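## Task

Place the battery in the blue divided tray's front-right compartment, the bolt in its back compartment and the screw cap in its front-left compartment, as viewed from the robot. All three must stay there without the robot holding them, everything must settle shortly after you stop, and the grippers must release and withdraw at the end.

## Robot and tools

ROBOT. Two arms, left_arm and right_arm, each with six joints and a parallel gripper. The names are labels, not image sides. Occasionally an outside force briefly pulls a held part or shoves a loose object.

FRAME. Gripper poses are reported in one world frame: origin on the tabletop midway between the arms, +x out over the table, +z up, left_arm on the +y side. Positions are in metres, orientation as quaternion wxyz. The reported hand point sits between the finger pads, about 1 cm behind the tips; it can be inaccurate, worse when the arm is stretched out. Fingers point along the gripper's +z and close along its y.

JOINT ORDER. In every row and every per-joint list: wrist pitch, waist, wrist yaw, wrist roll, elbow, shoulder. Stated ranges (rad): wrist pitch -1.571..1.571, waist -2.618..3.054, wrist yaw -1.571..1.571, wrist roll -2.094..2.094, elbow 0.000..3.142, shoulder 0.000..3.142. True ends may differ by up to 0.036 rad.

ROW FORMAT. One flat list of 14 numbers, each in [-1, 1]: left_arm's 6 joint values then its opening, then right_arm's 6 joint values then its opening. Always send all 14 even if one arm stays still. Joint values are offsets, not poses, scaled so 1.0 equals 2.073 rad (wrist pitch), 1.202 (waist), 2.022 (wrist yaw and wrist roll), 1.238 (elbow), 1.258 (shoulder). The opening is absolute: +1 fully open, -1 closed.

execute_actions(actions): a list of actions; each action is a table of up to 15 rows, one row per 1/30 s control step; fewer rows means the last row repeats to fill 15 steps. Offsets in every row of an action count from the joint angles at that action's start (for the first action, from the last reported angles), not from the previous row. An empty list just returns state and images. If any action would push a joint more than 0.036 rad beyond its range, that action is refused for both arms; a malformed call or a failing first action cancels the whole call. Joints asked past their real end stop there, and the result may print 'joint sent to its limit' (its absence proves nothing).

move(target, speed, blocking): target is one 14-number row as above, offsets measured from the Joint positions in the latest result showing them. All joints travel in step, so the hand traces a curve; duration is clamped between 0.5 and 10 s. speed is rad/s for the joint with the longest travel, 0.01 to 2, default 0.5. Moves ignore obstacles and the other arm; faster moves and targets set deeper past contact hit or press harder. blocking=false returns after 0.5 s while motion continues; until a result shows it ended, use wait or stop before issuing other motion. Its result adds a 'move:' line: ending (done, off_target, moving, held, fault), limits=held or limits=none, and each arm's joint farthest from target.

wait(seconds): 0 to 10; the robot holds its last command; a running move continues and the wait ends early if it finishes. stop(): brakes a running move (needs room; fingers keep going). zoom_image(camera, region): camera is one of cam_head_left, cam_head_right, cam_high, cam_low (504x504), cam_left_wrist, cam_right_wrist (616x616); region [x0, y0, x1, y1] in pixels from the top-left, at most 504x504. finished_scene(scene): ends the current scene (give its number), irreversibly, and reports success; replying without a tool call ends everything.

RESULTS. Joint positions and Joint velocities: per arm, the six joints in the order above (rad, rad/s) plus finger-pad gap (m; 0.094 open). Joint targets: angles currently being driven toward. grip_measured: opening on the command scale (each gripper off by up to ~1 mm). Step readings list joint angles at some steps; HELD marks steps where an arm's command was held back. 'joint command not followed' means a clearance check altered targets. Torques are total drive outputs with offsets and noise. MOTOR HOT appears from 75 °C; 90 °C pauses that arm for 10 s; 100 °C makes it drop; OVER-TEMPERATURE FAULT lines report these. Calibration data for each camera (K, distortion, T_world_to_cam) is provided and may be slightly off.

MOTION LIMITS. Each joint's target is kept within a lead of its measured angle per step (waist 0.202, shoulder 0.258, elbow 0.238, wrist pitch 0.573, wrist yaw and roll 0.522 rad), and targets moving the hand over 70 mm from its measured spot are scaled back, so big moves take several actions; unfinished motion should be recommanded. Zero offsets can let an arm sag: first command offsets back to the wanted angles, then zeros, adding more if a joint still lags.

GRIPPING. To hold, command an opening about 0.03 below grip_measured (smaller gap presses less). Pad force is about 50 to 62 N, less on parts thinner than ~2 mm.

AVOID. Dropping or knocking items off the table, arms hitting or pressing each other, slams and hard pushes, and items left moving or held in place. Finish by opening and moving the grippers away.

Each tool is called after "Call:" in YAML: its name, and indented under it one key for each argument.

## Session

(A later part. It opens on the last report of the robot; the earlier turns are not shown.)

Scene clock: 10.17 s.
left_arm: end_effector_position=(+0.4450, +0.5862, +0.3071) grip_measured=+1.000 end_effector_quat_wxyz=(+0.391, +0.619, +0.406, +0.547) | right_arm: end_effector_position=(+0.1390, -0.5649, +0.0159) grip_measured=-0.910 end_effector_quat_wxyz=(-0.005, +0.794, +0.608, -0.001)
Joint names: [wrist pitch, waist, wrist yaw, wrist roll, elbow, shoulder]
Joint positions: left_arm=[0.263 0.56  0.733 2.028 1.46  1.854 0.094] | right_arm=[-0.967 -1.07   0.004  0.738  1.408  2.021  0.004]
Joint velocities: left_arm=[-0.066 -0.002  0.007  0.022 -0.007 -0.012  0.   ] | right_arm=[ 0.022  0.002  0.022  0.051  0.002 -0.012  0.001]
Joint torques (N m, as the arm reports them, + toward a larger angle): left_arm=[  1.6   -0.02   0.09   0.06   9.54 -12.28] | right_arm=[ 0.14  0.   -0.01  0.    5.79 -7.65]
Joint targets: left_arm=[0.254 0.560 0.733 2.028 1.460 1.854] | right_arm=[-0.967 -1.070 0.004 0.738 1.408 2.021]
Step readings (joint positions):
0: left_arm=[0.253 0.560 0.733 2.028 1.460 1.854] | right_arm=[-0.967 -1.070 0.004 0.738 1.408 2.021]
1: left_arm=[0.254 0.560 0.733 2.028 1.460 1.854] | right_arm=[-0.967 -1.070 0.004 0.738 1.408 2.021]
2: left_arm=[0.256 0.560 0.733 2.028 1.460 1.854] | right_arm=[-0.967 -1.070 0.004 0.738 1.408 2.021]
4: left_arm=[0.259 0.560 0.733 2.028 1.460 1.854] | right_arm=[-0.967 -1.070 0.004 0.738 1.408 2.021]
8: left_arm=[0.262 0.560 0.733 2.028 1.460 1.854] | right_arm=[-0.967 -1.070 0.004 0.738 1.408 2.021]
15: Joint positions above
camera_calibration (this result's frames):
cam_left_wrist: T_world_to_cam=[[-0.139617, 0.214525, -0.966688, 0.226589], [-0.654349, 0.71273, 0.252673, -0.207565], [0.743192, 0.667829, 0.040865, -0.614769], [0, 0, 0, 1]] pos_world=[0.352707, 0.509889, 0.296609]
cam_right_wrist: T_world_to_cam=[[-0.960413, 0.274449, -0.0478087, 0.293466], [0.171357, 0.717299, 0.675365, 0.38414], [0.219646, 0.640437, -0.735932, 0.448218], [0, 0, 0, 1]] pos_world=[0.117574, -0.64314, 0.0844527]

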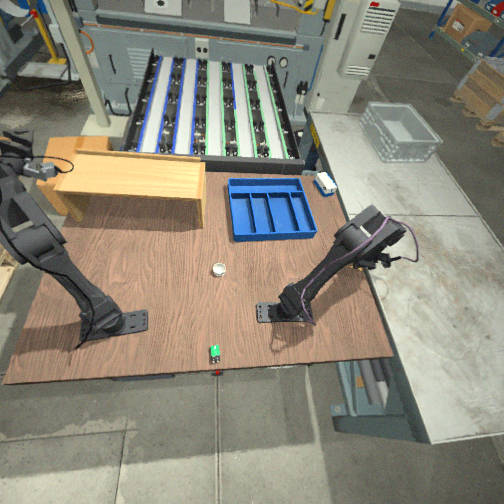

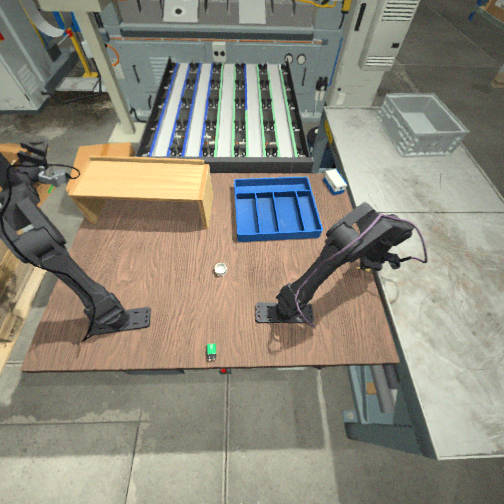

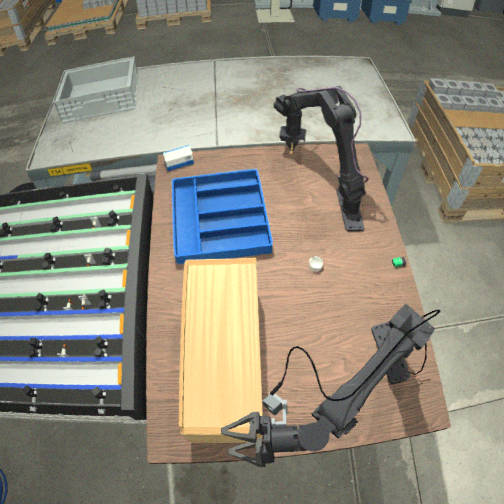

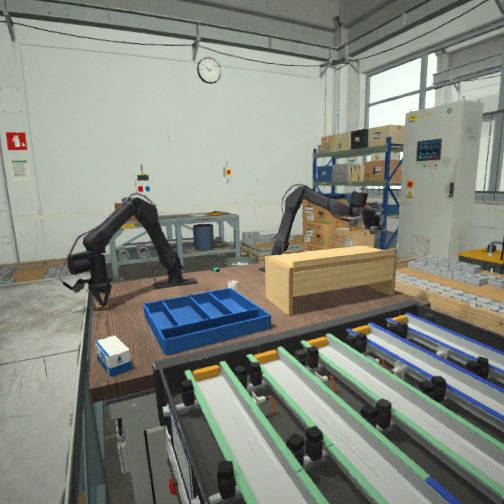

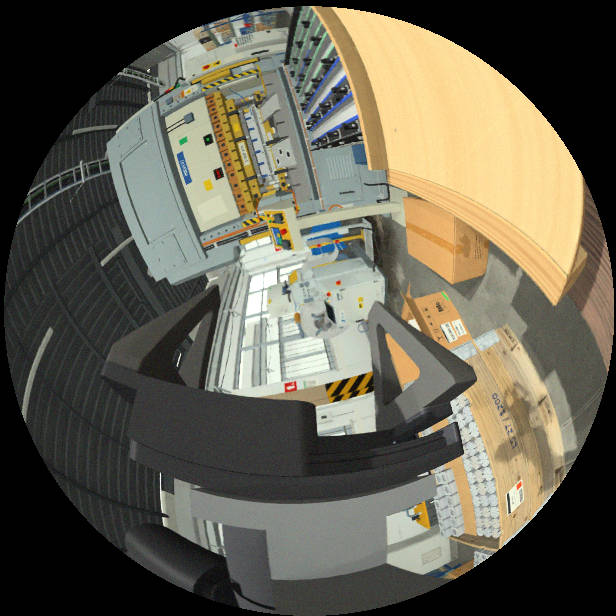

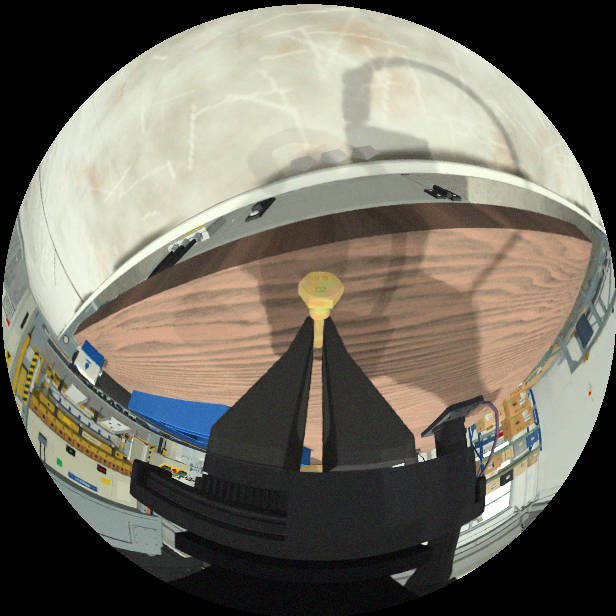

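Call:
execute_actions:
  actions:
    - [[-0.02,0,0,0,0,0,1,0,0,0,0,0,0,-0.3]]

Call:
move:
  target: [-0.02,0,0,0,0,0,1,0.02,0,0,0,-0.034,0,-0.3]
  speed: 0.06

Scene clock: 10.77 s.
left_arm: end_effector_position=(+0.4448, +0.5860, +0.3054) grip_measured=+1.000 end_effector_quat_wxyz=(+0.391, +0.620, +0.409, +0.544) | right_arm: end_effector_position=(+0.1390, -0.5649, +0.0159) grip_measured=-0.303 end_effector_quat_wxyz=(-0.005, +0.794, +0.608, -0.001)
Joint names: [wrist pitch, waist, wrist yaw, wrist roll, elbow, shoulder]
Joint positions: left_arm=[0.254 0.56  0.733 2.028 1.46  1.854 0.094] | right_arm=[-0.967 -1.07   0.004  0.738  1.408  2.021  0.033]
Joint velocities: left_arm=[ 0.007 -0.002 -0.007 -0.022 -0.012 -0.022  0.   ] | right_arm=[-0.037  0.002 -0.051 -0.007  0.017 -0.002 -0.001]
Joint torques (N m, as the arm reports them, + toward a larger angle): left_arm=[  1.38   0.08   0.09  -0.03   9.84 -12.28] | right_arm=[ 0.12 -0.02  0.    0.    5.82 -7.71]
Joint targets: left_arm=[0.222 0.560 0.733 2.028 1.460 1.854] | right_arm=[-0.967 -1.070 0.004 0.738 1.408 2.021]
Step readings (joint positions):
0: left_arm=[0.263 0.560 0.733 2.028 1.460 1.854] | right_arm=[-0.967 -1.070 0.004 0.738 1.408 2.021]
1: left_arm=[0.262 0.560 0.733 2.028 1.460 1.854] | right_arm=[-0.967 -1.070 0.004 0.738 1.408 2.021]
2: left_arm=[0.261 0.560 0.733 2.028 1.460 1.854] | right_arm=[-0.967 -1.070 0.004 0.738 1.408 2.021]
4: left_arm=[0.258 0.560 0.733 2.028 1.460 1.854] | right_arm=[-0.967 -1.070 0.004 0.738 1.408 2.021]
8: left_arm=[0.256 0.560 0.733 2.028 1.460 1.854] | right_arm=[-0.967 -1.070 0.004 0.738 1.408 2.021]
15: Joint positions above
camera_calibration (this result's frames):
cam_left_wrist: T_world_to_cam=[[-0.146121, 0.20908, -0.96692, 0.231046], [-0.652648, 0.714154, 0.253052, -0.208837], [0.743438, 0.668034, 0.0321023, -0.61201], [0, 0, 0, 1]] pos_world=[0.352455, 0.509678, 0.295897]
cam_right_wrist: T_world_to_cam=[[-0.960413, 0.274449, -0.0478087, 0.293466], [0.171357, 0.717299, 0.675365, 0.38414], [0.219646, 0.640437, -0.735932, 0.448218], [0, 0, 0, 1]] pos_world=[0.117574, -0.64314, 0.0844527]

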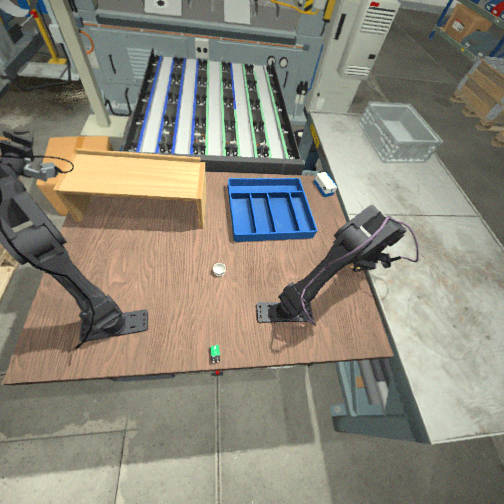

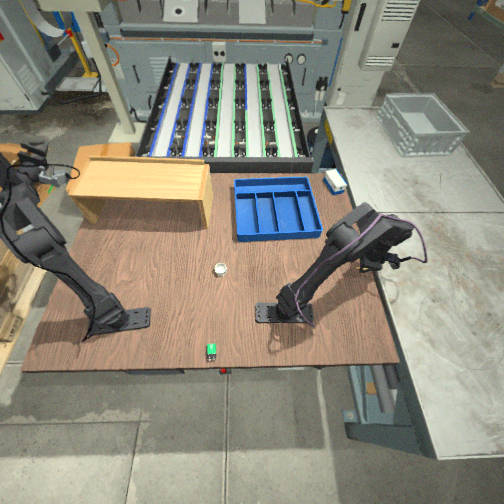

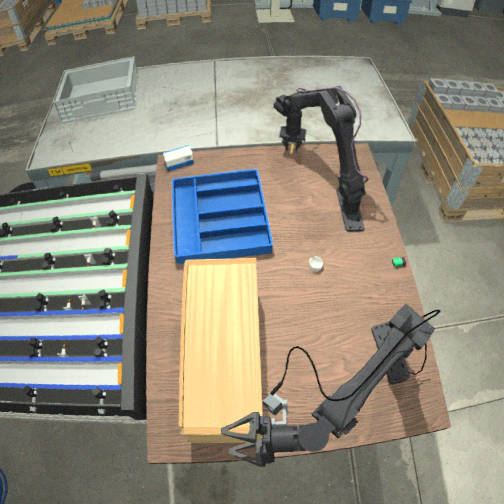

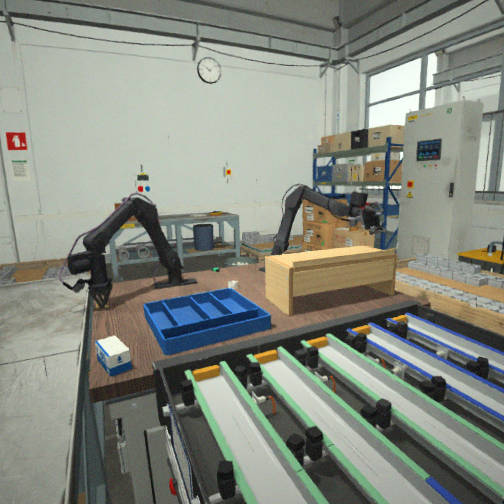

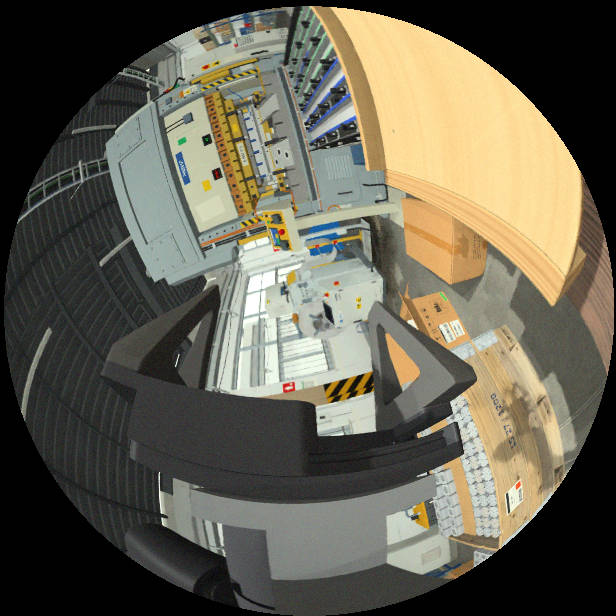

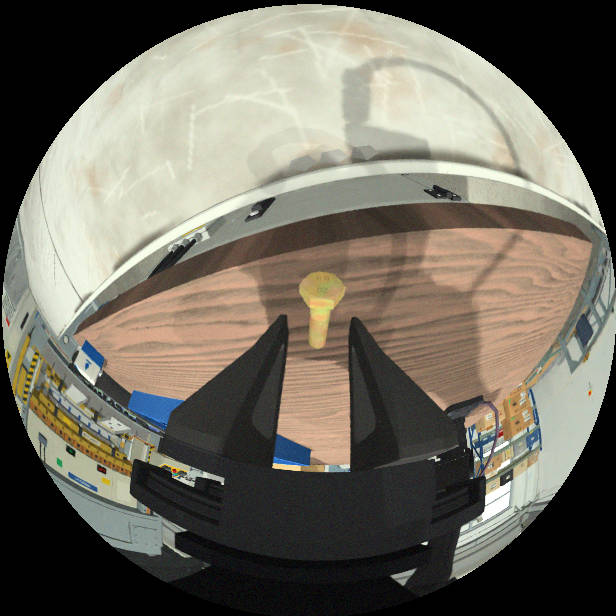

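Scene clock: 11.83 s.
left_arm: end_effector_position=(+0.4446, +0.5859, +0.3037) grip_measured=+1.000 end_effector_quat_wxyz=(+0.391, +0.621, +0.412, +0.540) | right_arm: end_effector_position=(+0.1369, -0.5609, +0.0095) grip_measured=-0.303 end_effector_quat_wxyz=(-0.009, +0.794, +0.608, -0.000)
Joint names: [wrist pitch, waist, wrist yaw, wrist roll, elbow, shoulder]
Joint positions: left_arm=[0.246 0.56  0.733 2.028 1.46  1.854 0.094] | right_arm=[-0.947 -1.07   0.004  0.738  1.38   2.021  0.033]
Joint velocities: left_arm=[-0.11   0.007 -0.007  0.007  0.017  0.012  0.   ] | right_arm=[-0.051  0.012  0.037 -0.007 -0.012 -0.007 -0.001]
Joint torques (N m, as the arm reports them, + toward a larger angle): left_arm=[  1.37  -0.14   0.05  -0.01   9.54 -12.25] | right_arm=[ 0.35 -0.07 -0.01  0.01  4.44 -7.66]
Joint targets: left_arm=[0.213 0.560 0.733 2.028 1.460 1.854] | right_arm=[-0.926 -1.070 0.004 0.738 1.366 2.021]
move: off_target (left_arm, right_arm); limits=none; left_arm: farthest joint: the wrist pitch, 0.034 radians from its target (0.042 radians at the start); right_arm: farthest joint: the wrist pitch, 0.022 radians from its target (0.042 radians at the start)
camera_calibration (this result's frames):
cam_left_wrist: T_world_to_cam=[[-0.152345, 0.203871, -0.967072, 0.235288], [-0.651018, 0.715518, 0.253396, -0.21005], [0.743617, 0.668185, 0.0237183, -0.609333], [0, 0, 0, 1]] pos_world=[0.352209, 0.509473, 0.295218]
cam_right_wrist: T_world_to_cam=[[-0.96057, 0.274756, -0.0426059, 0.290229], [0.173711, 0.712698, 0.679622, 0.382981], [0.217095, 0.645424, -0.732324, 0.444508], [0, 0, 0, 1]] pos_world=[0.115757, -0.639587, 0.0776063]

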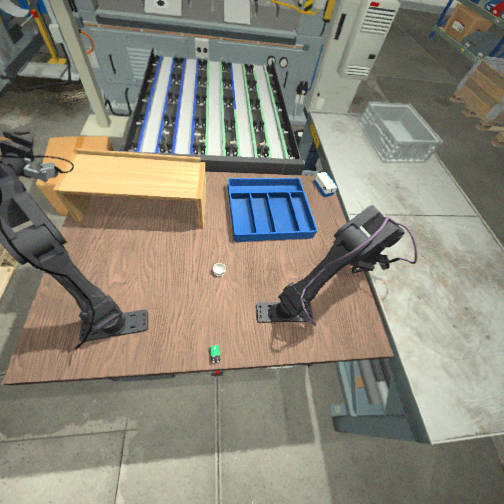

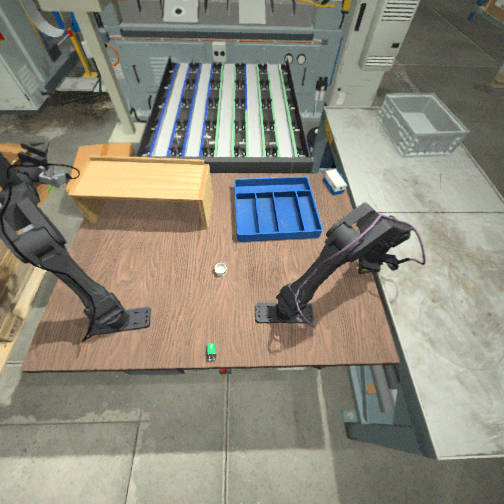

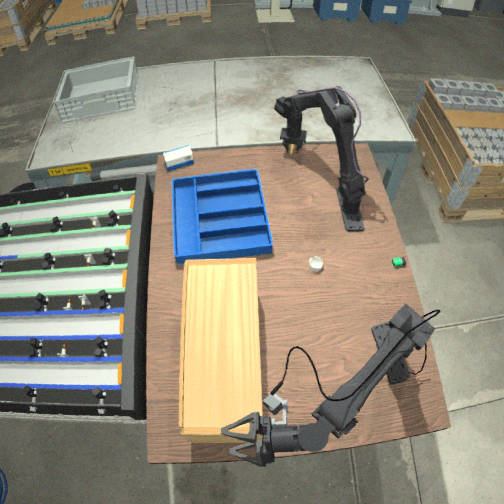

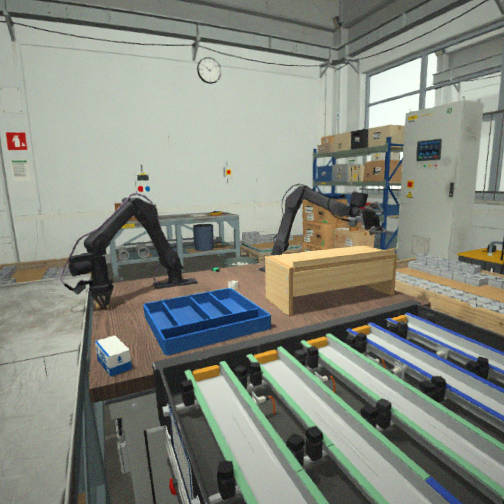

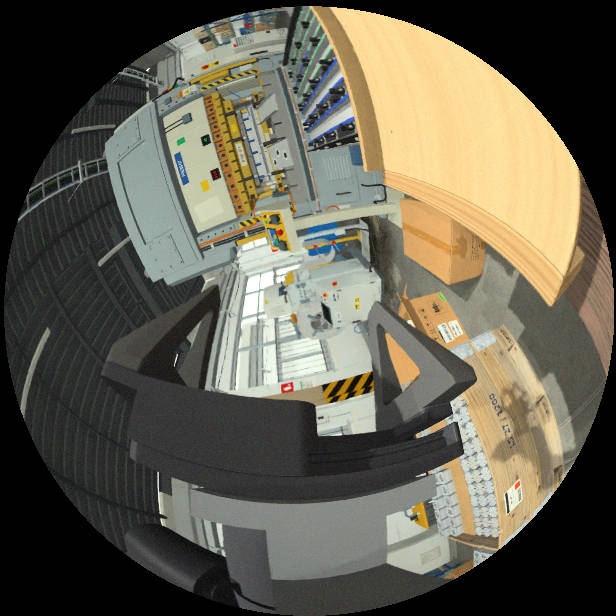

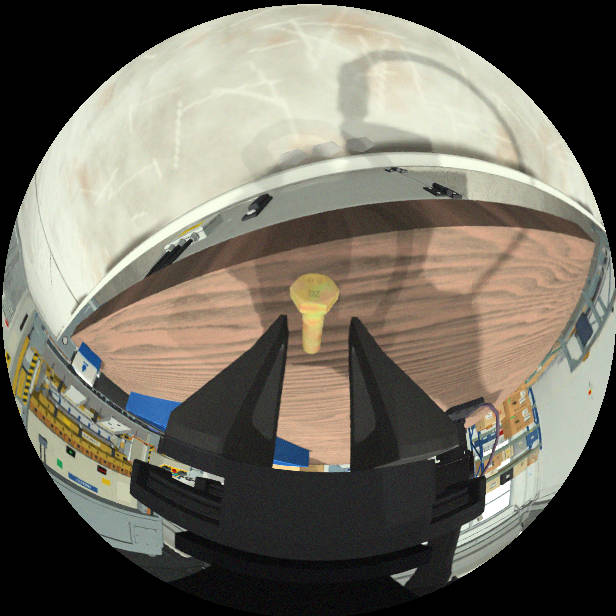

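Call:
move:
  target: [-0.017,0,0,0,0,0,1,0.025,0,0,0,-0.032,0,-0.3]
  speed: 0.05

Scene clock: 13.43 s.
left_arm: end_effector_position=(+0.4446, +0.5858, +0.3033) grip_measured=+1.000 end_effector_quat_wxyz=(+0.392, +0.621, +0.412, +0.540) | right_arm: end_effector_position=(+0.1371, -0.5613, +0.0086) grip_measured=-0.303 end_effector_quat_wxyz=(-0.005, +0.794, +0.608, -0.001)
Joint names: [wrist pitch, waist, wrist yaw, wrist roll, elbow, shoulder]
Joint positions: left_arm=[0.244 0.56  0.733 2.028 1.46  1.854 0.094] | right_arm=[-0.934 -1.07   0.004  0.738  1.37   2.017  0.033]
Joint velocities: left_arm=[ 0.037 -0.002 -0.022 -0.037  0.007 -0.012  0.   ] | right_arm=[-0.007  0.002 -0.022 -0.051 -0.012  0.002 -0.   ]
Joint torques (N m, as the arm reports them, + toward a larger angle): left_arm=[  1.34  -0.06   0.05   0.03   9.67 -12.1 ] | right_arm=[ 0.55 -0.01 -0.01  0.01  3.08 -7.32]
Joint targets: left_arm=[0.211 0.560 0.733 2.028 1.460 1.854] | right_arm=[-0.896 -1.070 0.004 0.738 1.341 2.021]
move: off_target (left_arm, right_arm); limits=none; left_arm: farthest joint: the wrist pitch, 0.033 radians from its target (0.035 radians at the start); right_arm: farthest joint: the wrist pitch, 0.039 radians from its target (0.052 radians at the start)
camera_calibration (this result's frames):
cam_left_wrist: T_world_to_cam=[[-0.153759, 0.202687, -0.967097, 0.236249], [-0.650647, 0.715828, 0.253472, -0.210324], [0.743651, 0.668212, 0.0218126, -0.60872], [0, 0, 0, 1]] pos_world=[0.352153, 0.509426, 0.295065]
cam_right_wrist: T_world_to_cam=[[-0.960404, 0.274432, -0.0480688, 0.290325], [0.17124, 0.717529, 0.675152, 0.386902], [0.219774, 0.640187, -0.736111, 0.440795], [0, 0, 0, 1]] pos_world=[0.115701, -0.639479, 0.0772121]

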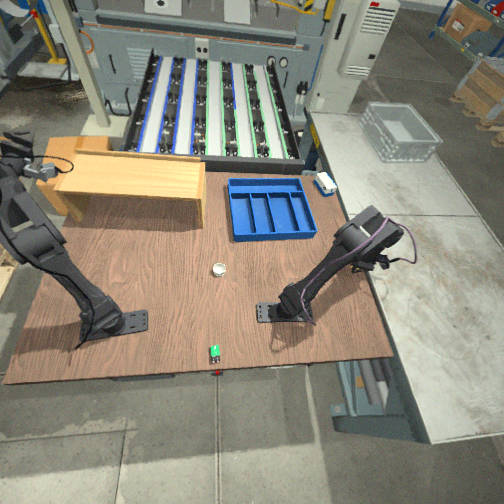

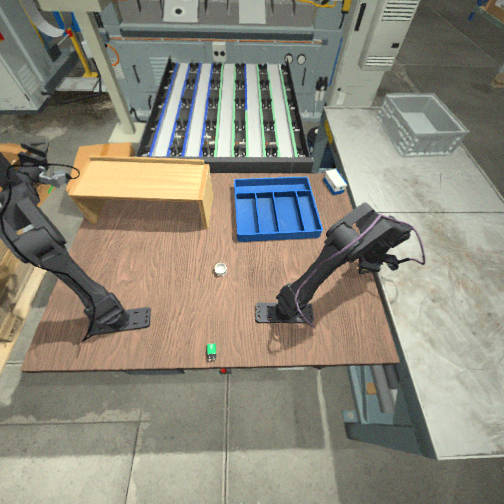

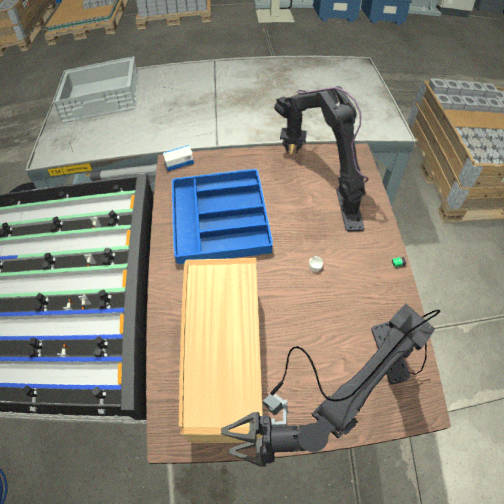

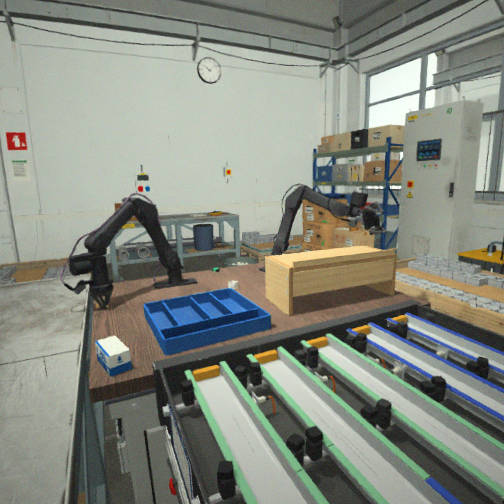

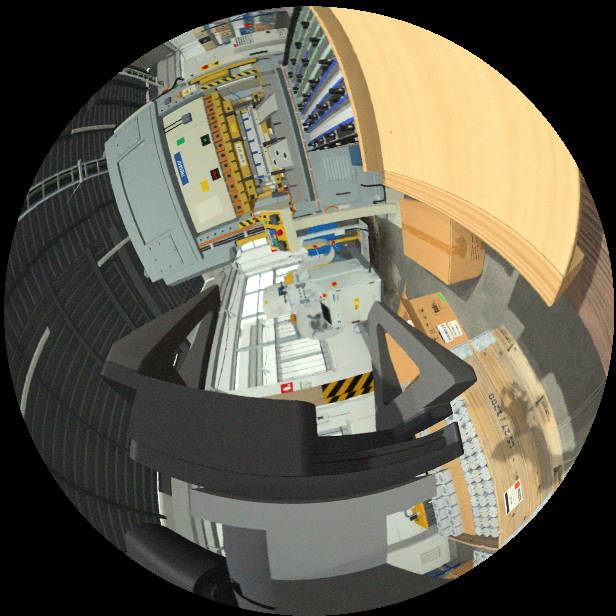

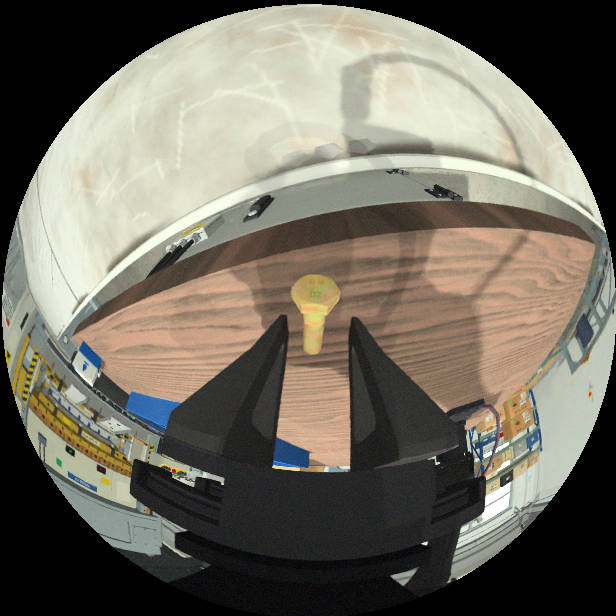

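Call:
move:
  target: [-0.016,0,0,0,0,0,1,0,0,0,0,0.004,0,-0.85]
  speed: 0.05

Scene clock: 14.50 s.
left_arm: end_effector_position=(+0.4446, +0.5858, +0.3032) grip_measured=+1.000 end_effector_quat_wxyz=(+0.392, +0.621, +0.412, +0.540) | right_arm: end_effector_position=(+0.1371, -0.5612, +0.0086) grip_measured=-0.840 end_effector_quat_wxyz=(-0.005, +0.794, +0.608, -0.001)
Joint names: [wrist pitch, waist, wrist yaw, wrist roll, elbow, shoulder]
Joint positions: left_arm=[0.244 0.56  0.733 2.028 1.46  1.854 0.094] | right_arm=[-0.934 -1.07   0.004  0.738  1.37   2.017  0.008]
Joint velocities: left_arm=[-0.037 -0.002  0.007 -0.051 -0.007  0.002  0.   ] | right_arm=[-0.037  0.002 -0.066  0.051 -0.002  0.002 -0.   ]
Joint torques (N m, as the arm reports them, + toward a larger angle): left_arm=[  1.4    0.15   0.13   0.04   9.53 -12.09] | right_arm=[ 0.15  0.    0.    0.    6.18 -7.58]
Joint targets: left_arm=[0.211 0.560 0.733 2.028 1.460 1.854] | right_arm=[-0.934 -1.070 0.004 0.738 1.375 2.017]
move: off_target (left_arm); limits=none; left_arm: farthest joint: the wrist pitch, 0.033 radians from its target (0.033 radians at the start); right_arm: farthest joint: the elbow, 0.005 radians from its target (0.005 radians at the start)
camera_calibration (this result's frames):
cam_left_wrist: T_world_to_cam=[[-0.154042, 0.20245, -0.967101, 0.236441], [-0.650573, 0.71589, 0.253487, -0.210379], [0.743657, 0.668218, 0.0214315, -0.608597], [0, 0, 0, 1]] pos_world=[0.352142, 0.509416, 0.295034]
cam_right_wrist: T_world_to_cam=[[-0.960413, 0.274449, -0.0478087, 0.290269], [0.171357, 0.717299, 0.675365, 0.386702], [0.219646, 0.640437, -0.735932, 0.440907], [0, 0, 0, 1]] pos_world=[0.11567, -0.639418, 0.0771903]

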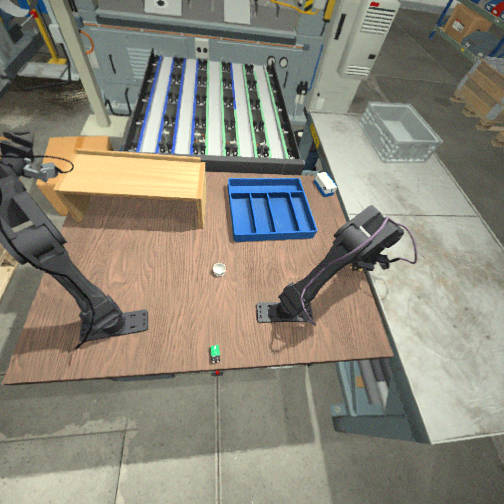

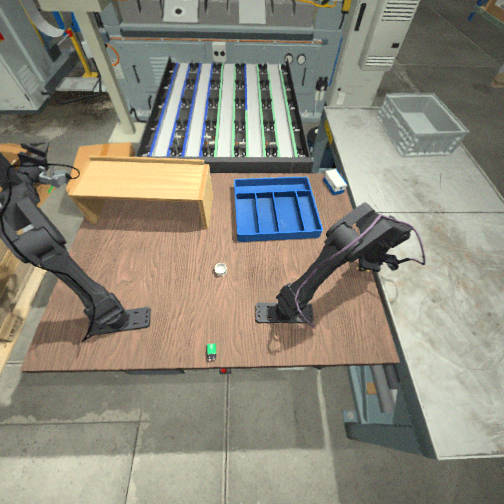

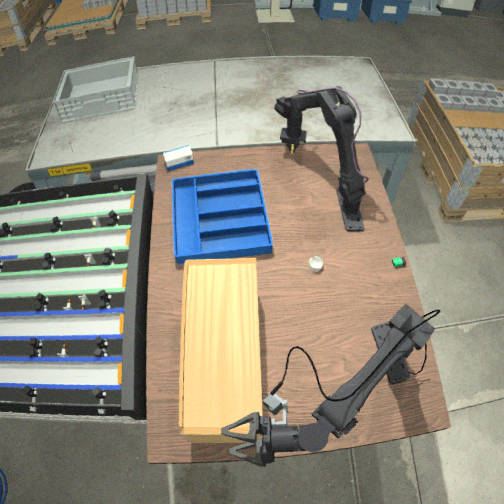

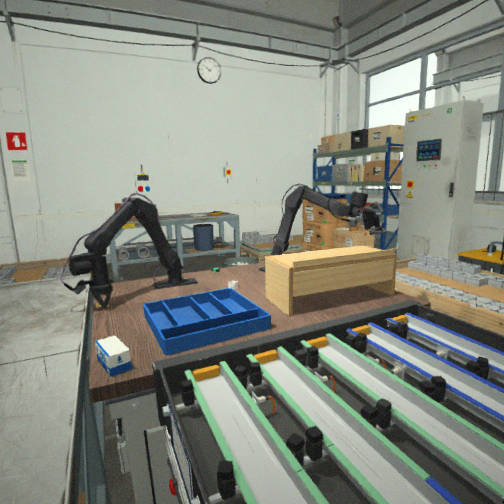

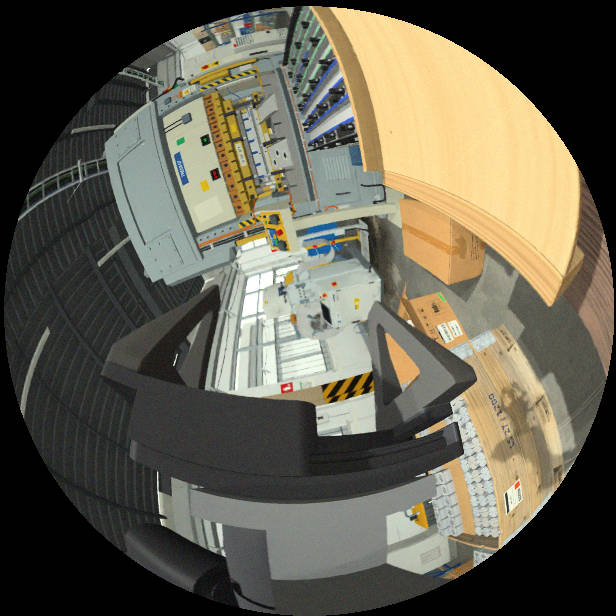

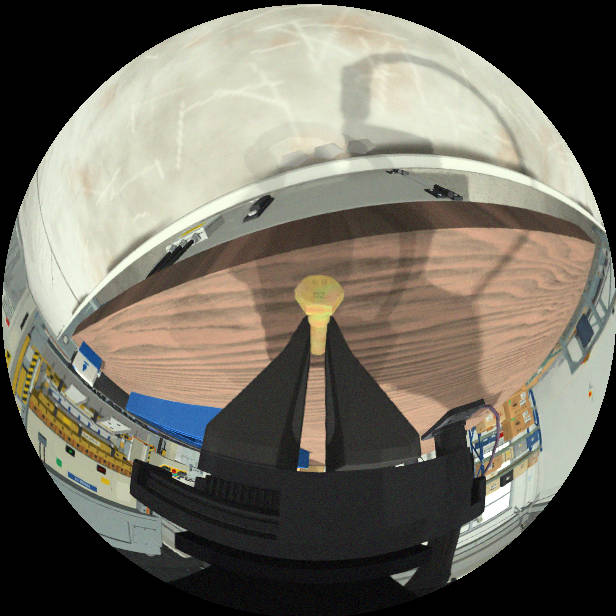

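Call:
move:
  target: [-0.016,0,0,0,0,0,1,0,0,0,0,0.004,0,-0.88]
  speed: 0.05

Scene clock: 15.57 s.
left_arm: end_effector_position=(+0.4446, +0.5858, +0.3032) grip_measured=+1.000 end_effector_quat_wxyz=(+0.392, +0.621, +0.412, +0.540) | right_arm: end_effector_position=(+0.1371, -0.5612, +0.0086) grip_measured=-0.863 end_effector_quat_wxyz=(-0.005, +0.794, +0.608, -0.001)
Joint names: [wrist pitch, waist, wrist yaw, wrist roll, elbow, shoulder]
Joint positions: left_arm=[0.244 0.56  0.733 2.028 1.46  1.854 0.094] | right_arm=[-0.934 -1.07   0.004  0.738  1.37   2.017  0.006]
Joint velocities: left_arm=[ 0.022  0.002 -0.066 -0.051 -0.007  0.017  0.   ] | right_arm=[-0.007 -0.002  0.051 -0.037  0.002 -0.002  0.001]
Joint torques (N m, as the arm reports them, + toward a larger angle): left_arm=[  1.39  -0.13   0.09   0.04   9.59 -12.18] | right_arm=[ 0.14 -0.05 -0.01  0.01  6.18 -7.53]
Joint targets: left_arm=[0.211 0.560 0.733 2.028 1.460 1.854] | right_arm=[-0.934 -1.070 0.004 0.738 1.375 2.017]
move: off_target (left_arm); limits=none; left_arm: farthest joint: the wrist pitch, 0.033 radians from its target (0.033 radians at the start); right_arm: farthest joint: the elbow, 0.005 radians from its target (0.005 radians at the start)
camera_calibration (this result's frames):
cam_left_wrist: T_world_to_cam=[[-0.154042, 0.20245, -0.967101, 0.236441], [-0.650573, 0.71589, 0.253487, -0.210379], [0.743657, 0.668218, 0.0214315, -0.608597], [0, 0, 0, 1]] pos_world=[0.352142, 0.509416, 0.295034]
cam_right_wrist: T_world_to_cam=[[-0.960413, 0.274449, -0.0478087, 0.290269], [0.171357, 0.717299, 0.675365, 0.386702], [0.219646, 0.640437, -0.735932, 0.440907], [0, 0, 0, 1]] pos_world=[0.11567, -0.639418, 0.0771903]

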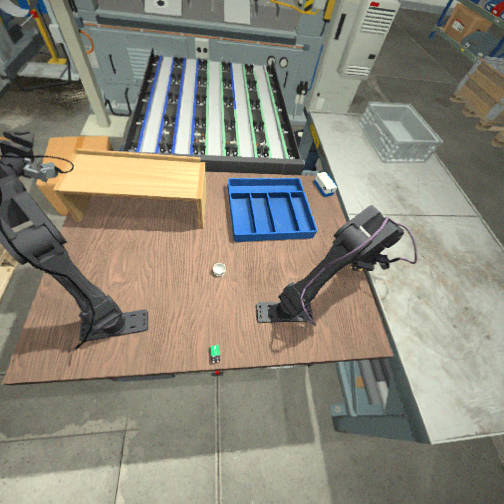

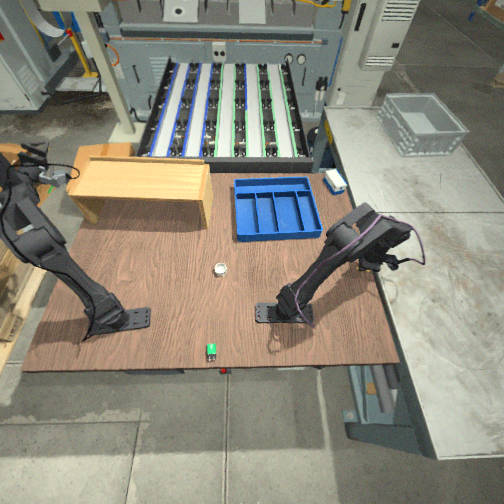

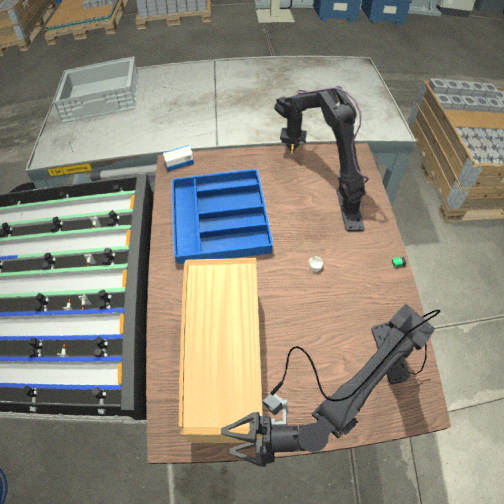

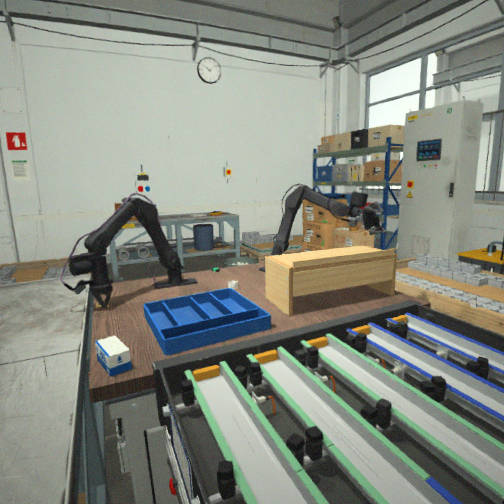

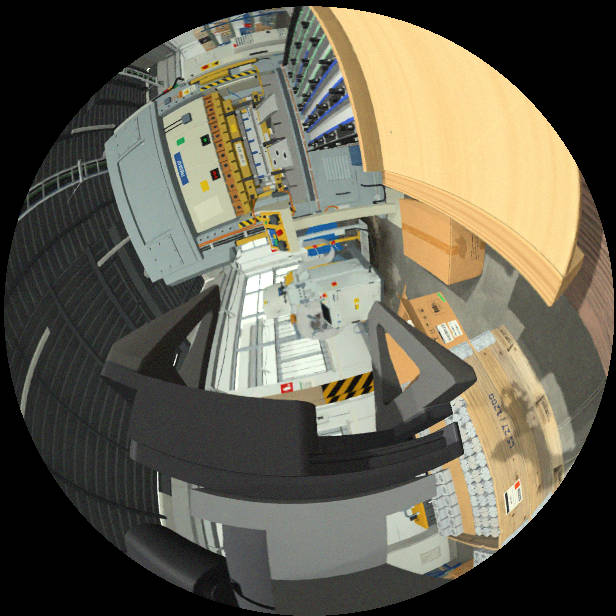

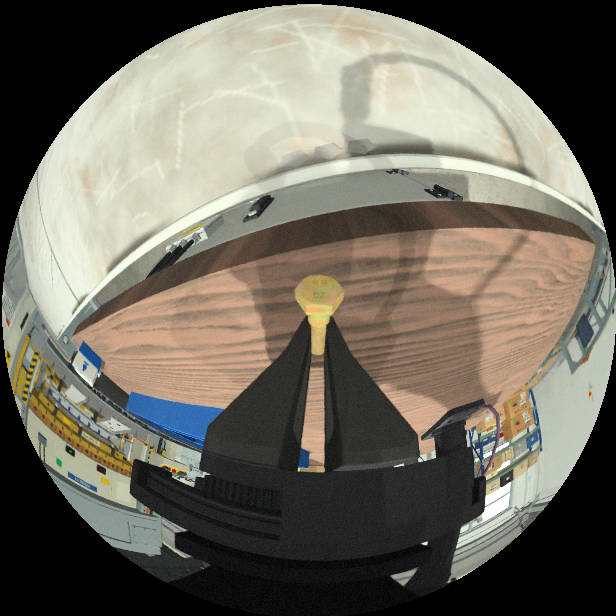

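Call:
move:
  target: [-0.016,0,0,0,0,0,1,-0.05,0,0,0,0.085,0,-0.905]
  speed: 0.15

Scene clock: 16.97 s.
left_arm: end_effector_position=(+0.4446, +0.5858, +0.3031) grip_measured=+1.000 end_effector_quat_wxyz=(+0.392, +0.621, +0.412, +0.539) | right_arm: end_effector_position=(+0.1382, -0.5634, +0.0265) grip_measured=-0.876 end_effector_quat_wxyz=(-0.014, +0.794, +0.608, +0.000)
Joint names: [wrist pitch, waist, wrist yaw, wrist roll, elbow, shoulder]
Joint positions: left_arm=[0.243 0.56  0.733 2.028 1.46  1.854 0.094] | right_arm=[-1.028 -1.07   0.004  0.738  1.446  2.017  0.006]
Joint velocities: left_arm=[-0.037 -0.012  0.037  0.037 -0.002 -0.002  0.   ] | right_arm=[-0.007 -0.017  0.11   0.022 -0.007 -0.017  0.001]
Joint torques (N m, as the arm reports them, + toward a larger angle): left_arm=[  1.38   0.01   0.09   0.08   9.62 -12.46] | right_arm=[-0.03 -0.04 -0.01  0.01  8.44 -7.66]
Joint targets: left_arm=[0.211 0.560 0.733 2.028 1.460 1.854] | right_arm=[-1.038 -1.070 0.004 0.738 1.475 2.017]
move: off_target (left_arm, right_arm); limits=none; left_arm: farthest joint: the wrist pitch, 0.033 radians from its target (0.033 radians at the start); right_arm: farthest joint: the elbow, 0.029 radians from its target (0.105 radians at the start)
camera_calibration (this result's frames):
cam_left_wrist: T_world_to_cam=[[-0.154325, 0.202213, -0.967106, 0.236633], [-0.650499, 0.715952, 0.253502, -0.210434], [0.743663, 0.668223, 0.0210503, -0.608474], [0, 0, 0, 1]] pos_world=[0.35213, 0.509407, 0.295003]
cam_right_wrist: T_world_to_cam=[[-0.960747, 0.275102, -0.0358386, 0.292952], [0.176794, 0.706672, 0.685097, 0.369007], [0.213798, 0.651869, -0.727569, 0.462332], [0, 0, 0, 1]] pos_world=[0.117369, -0.642739, 0.0940719]

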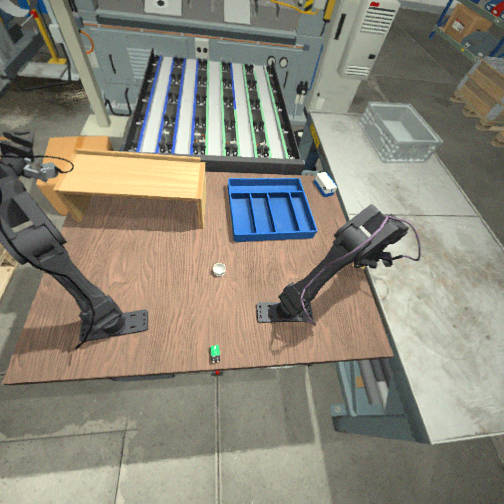

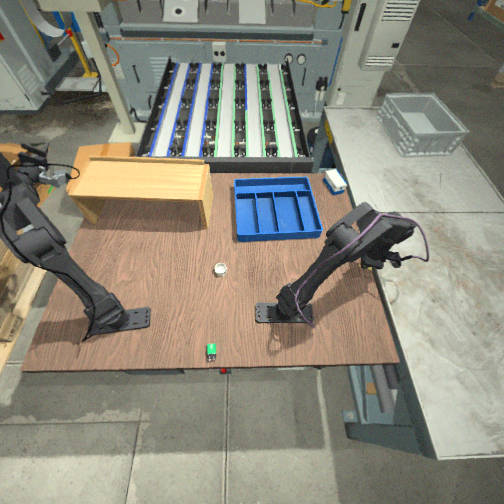

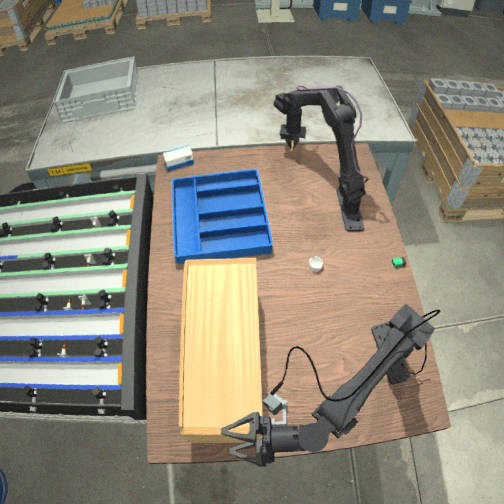

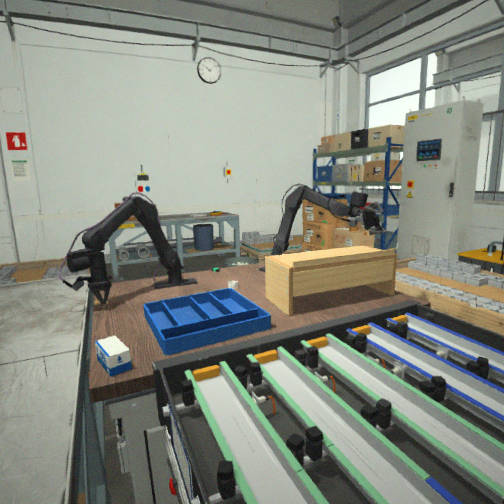

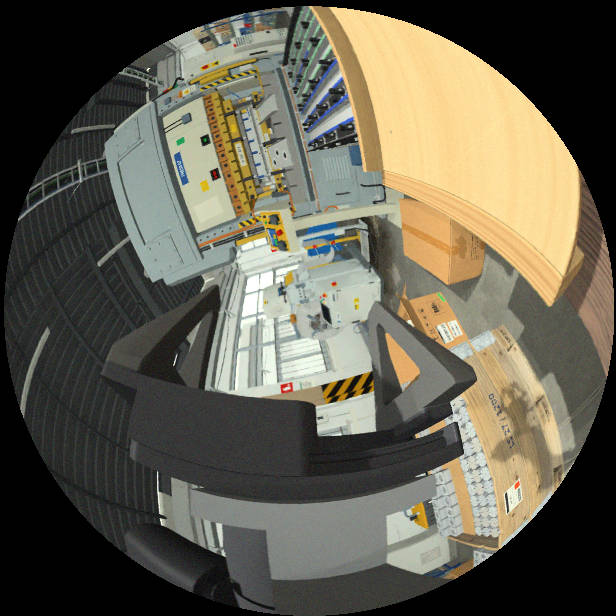

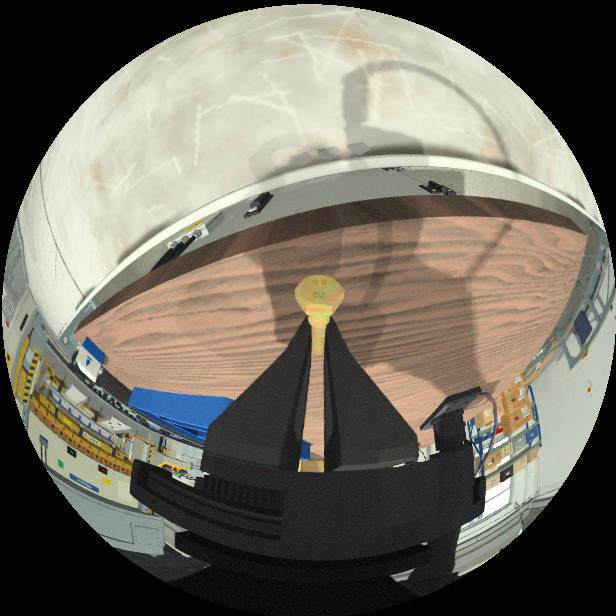

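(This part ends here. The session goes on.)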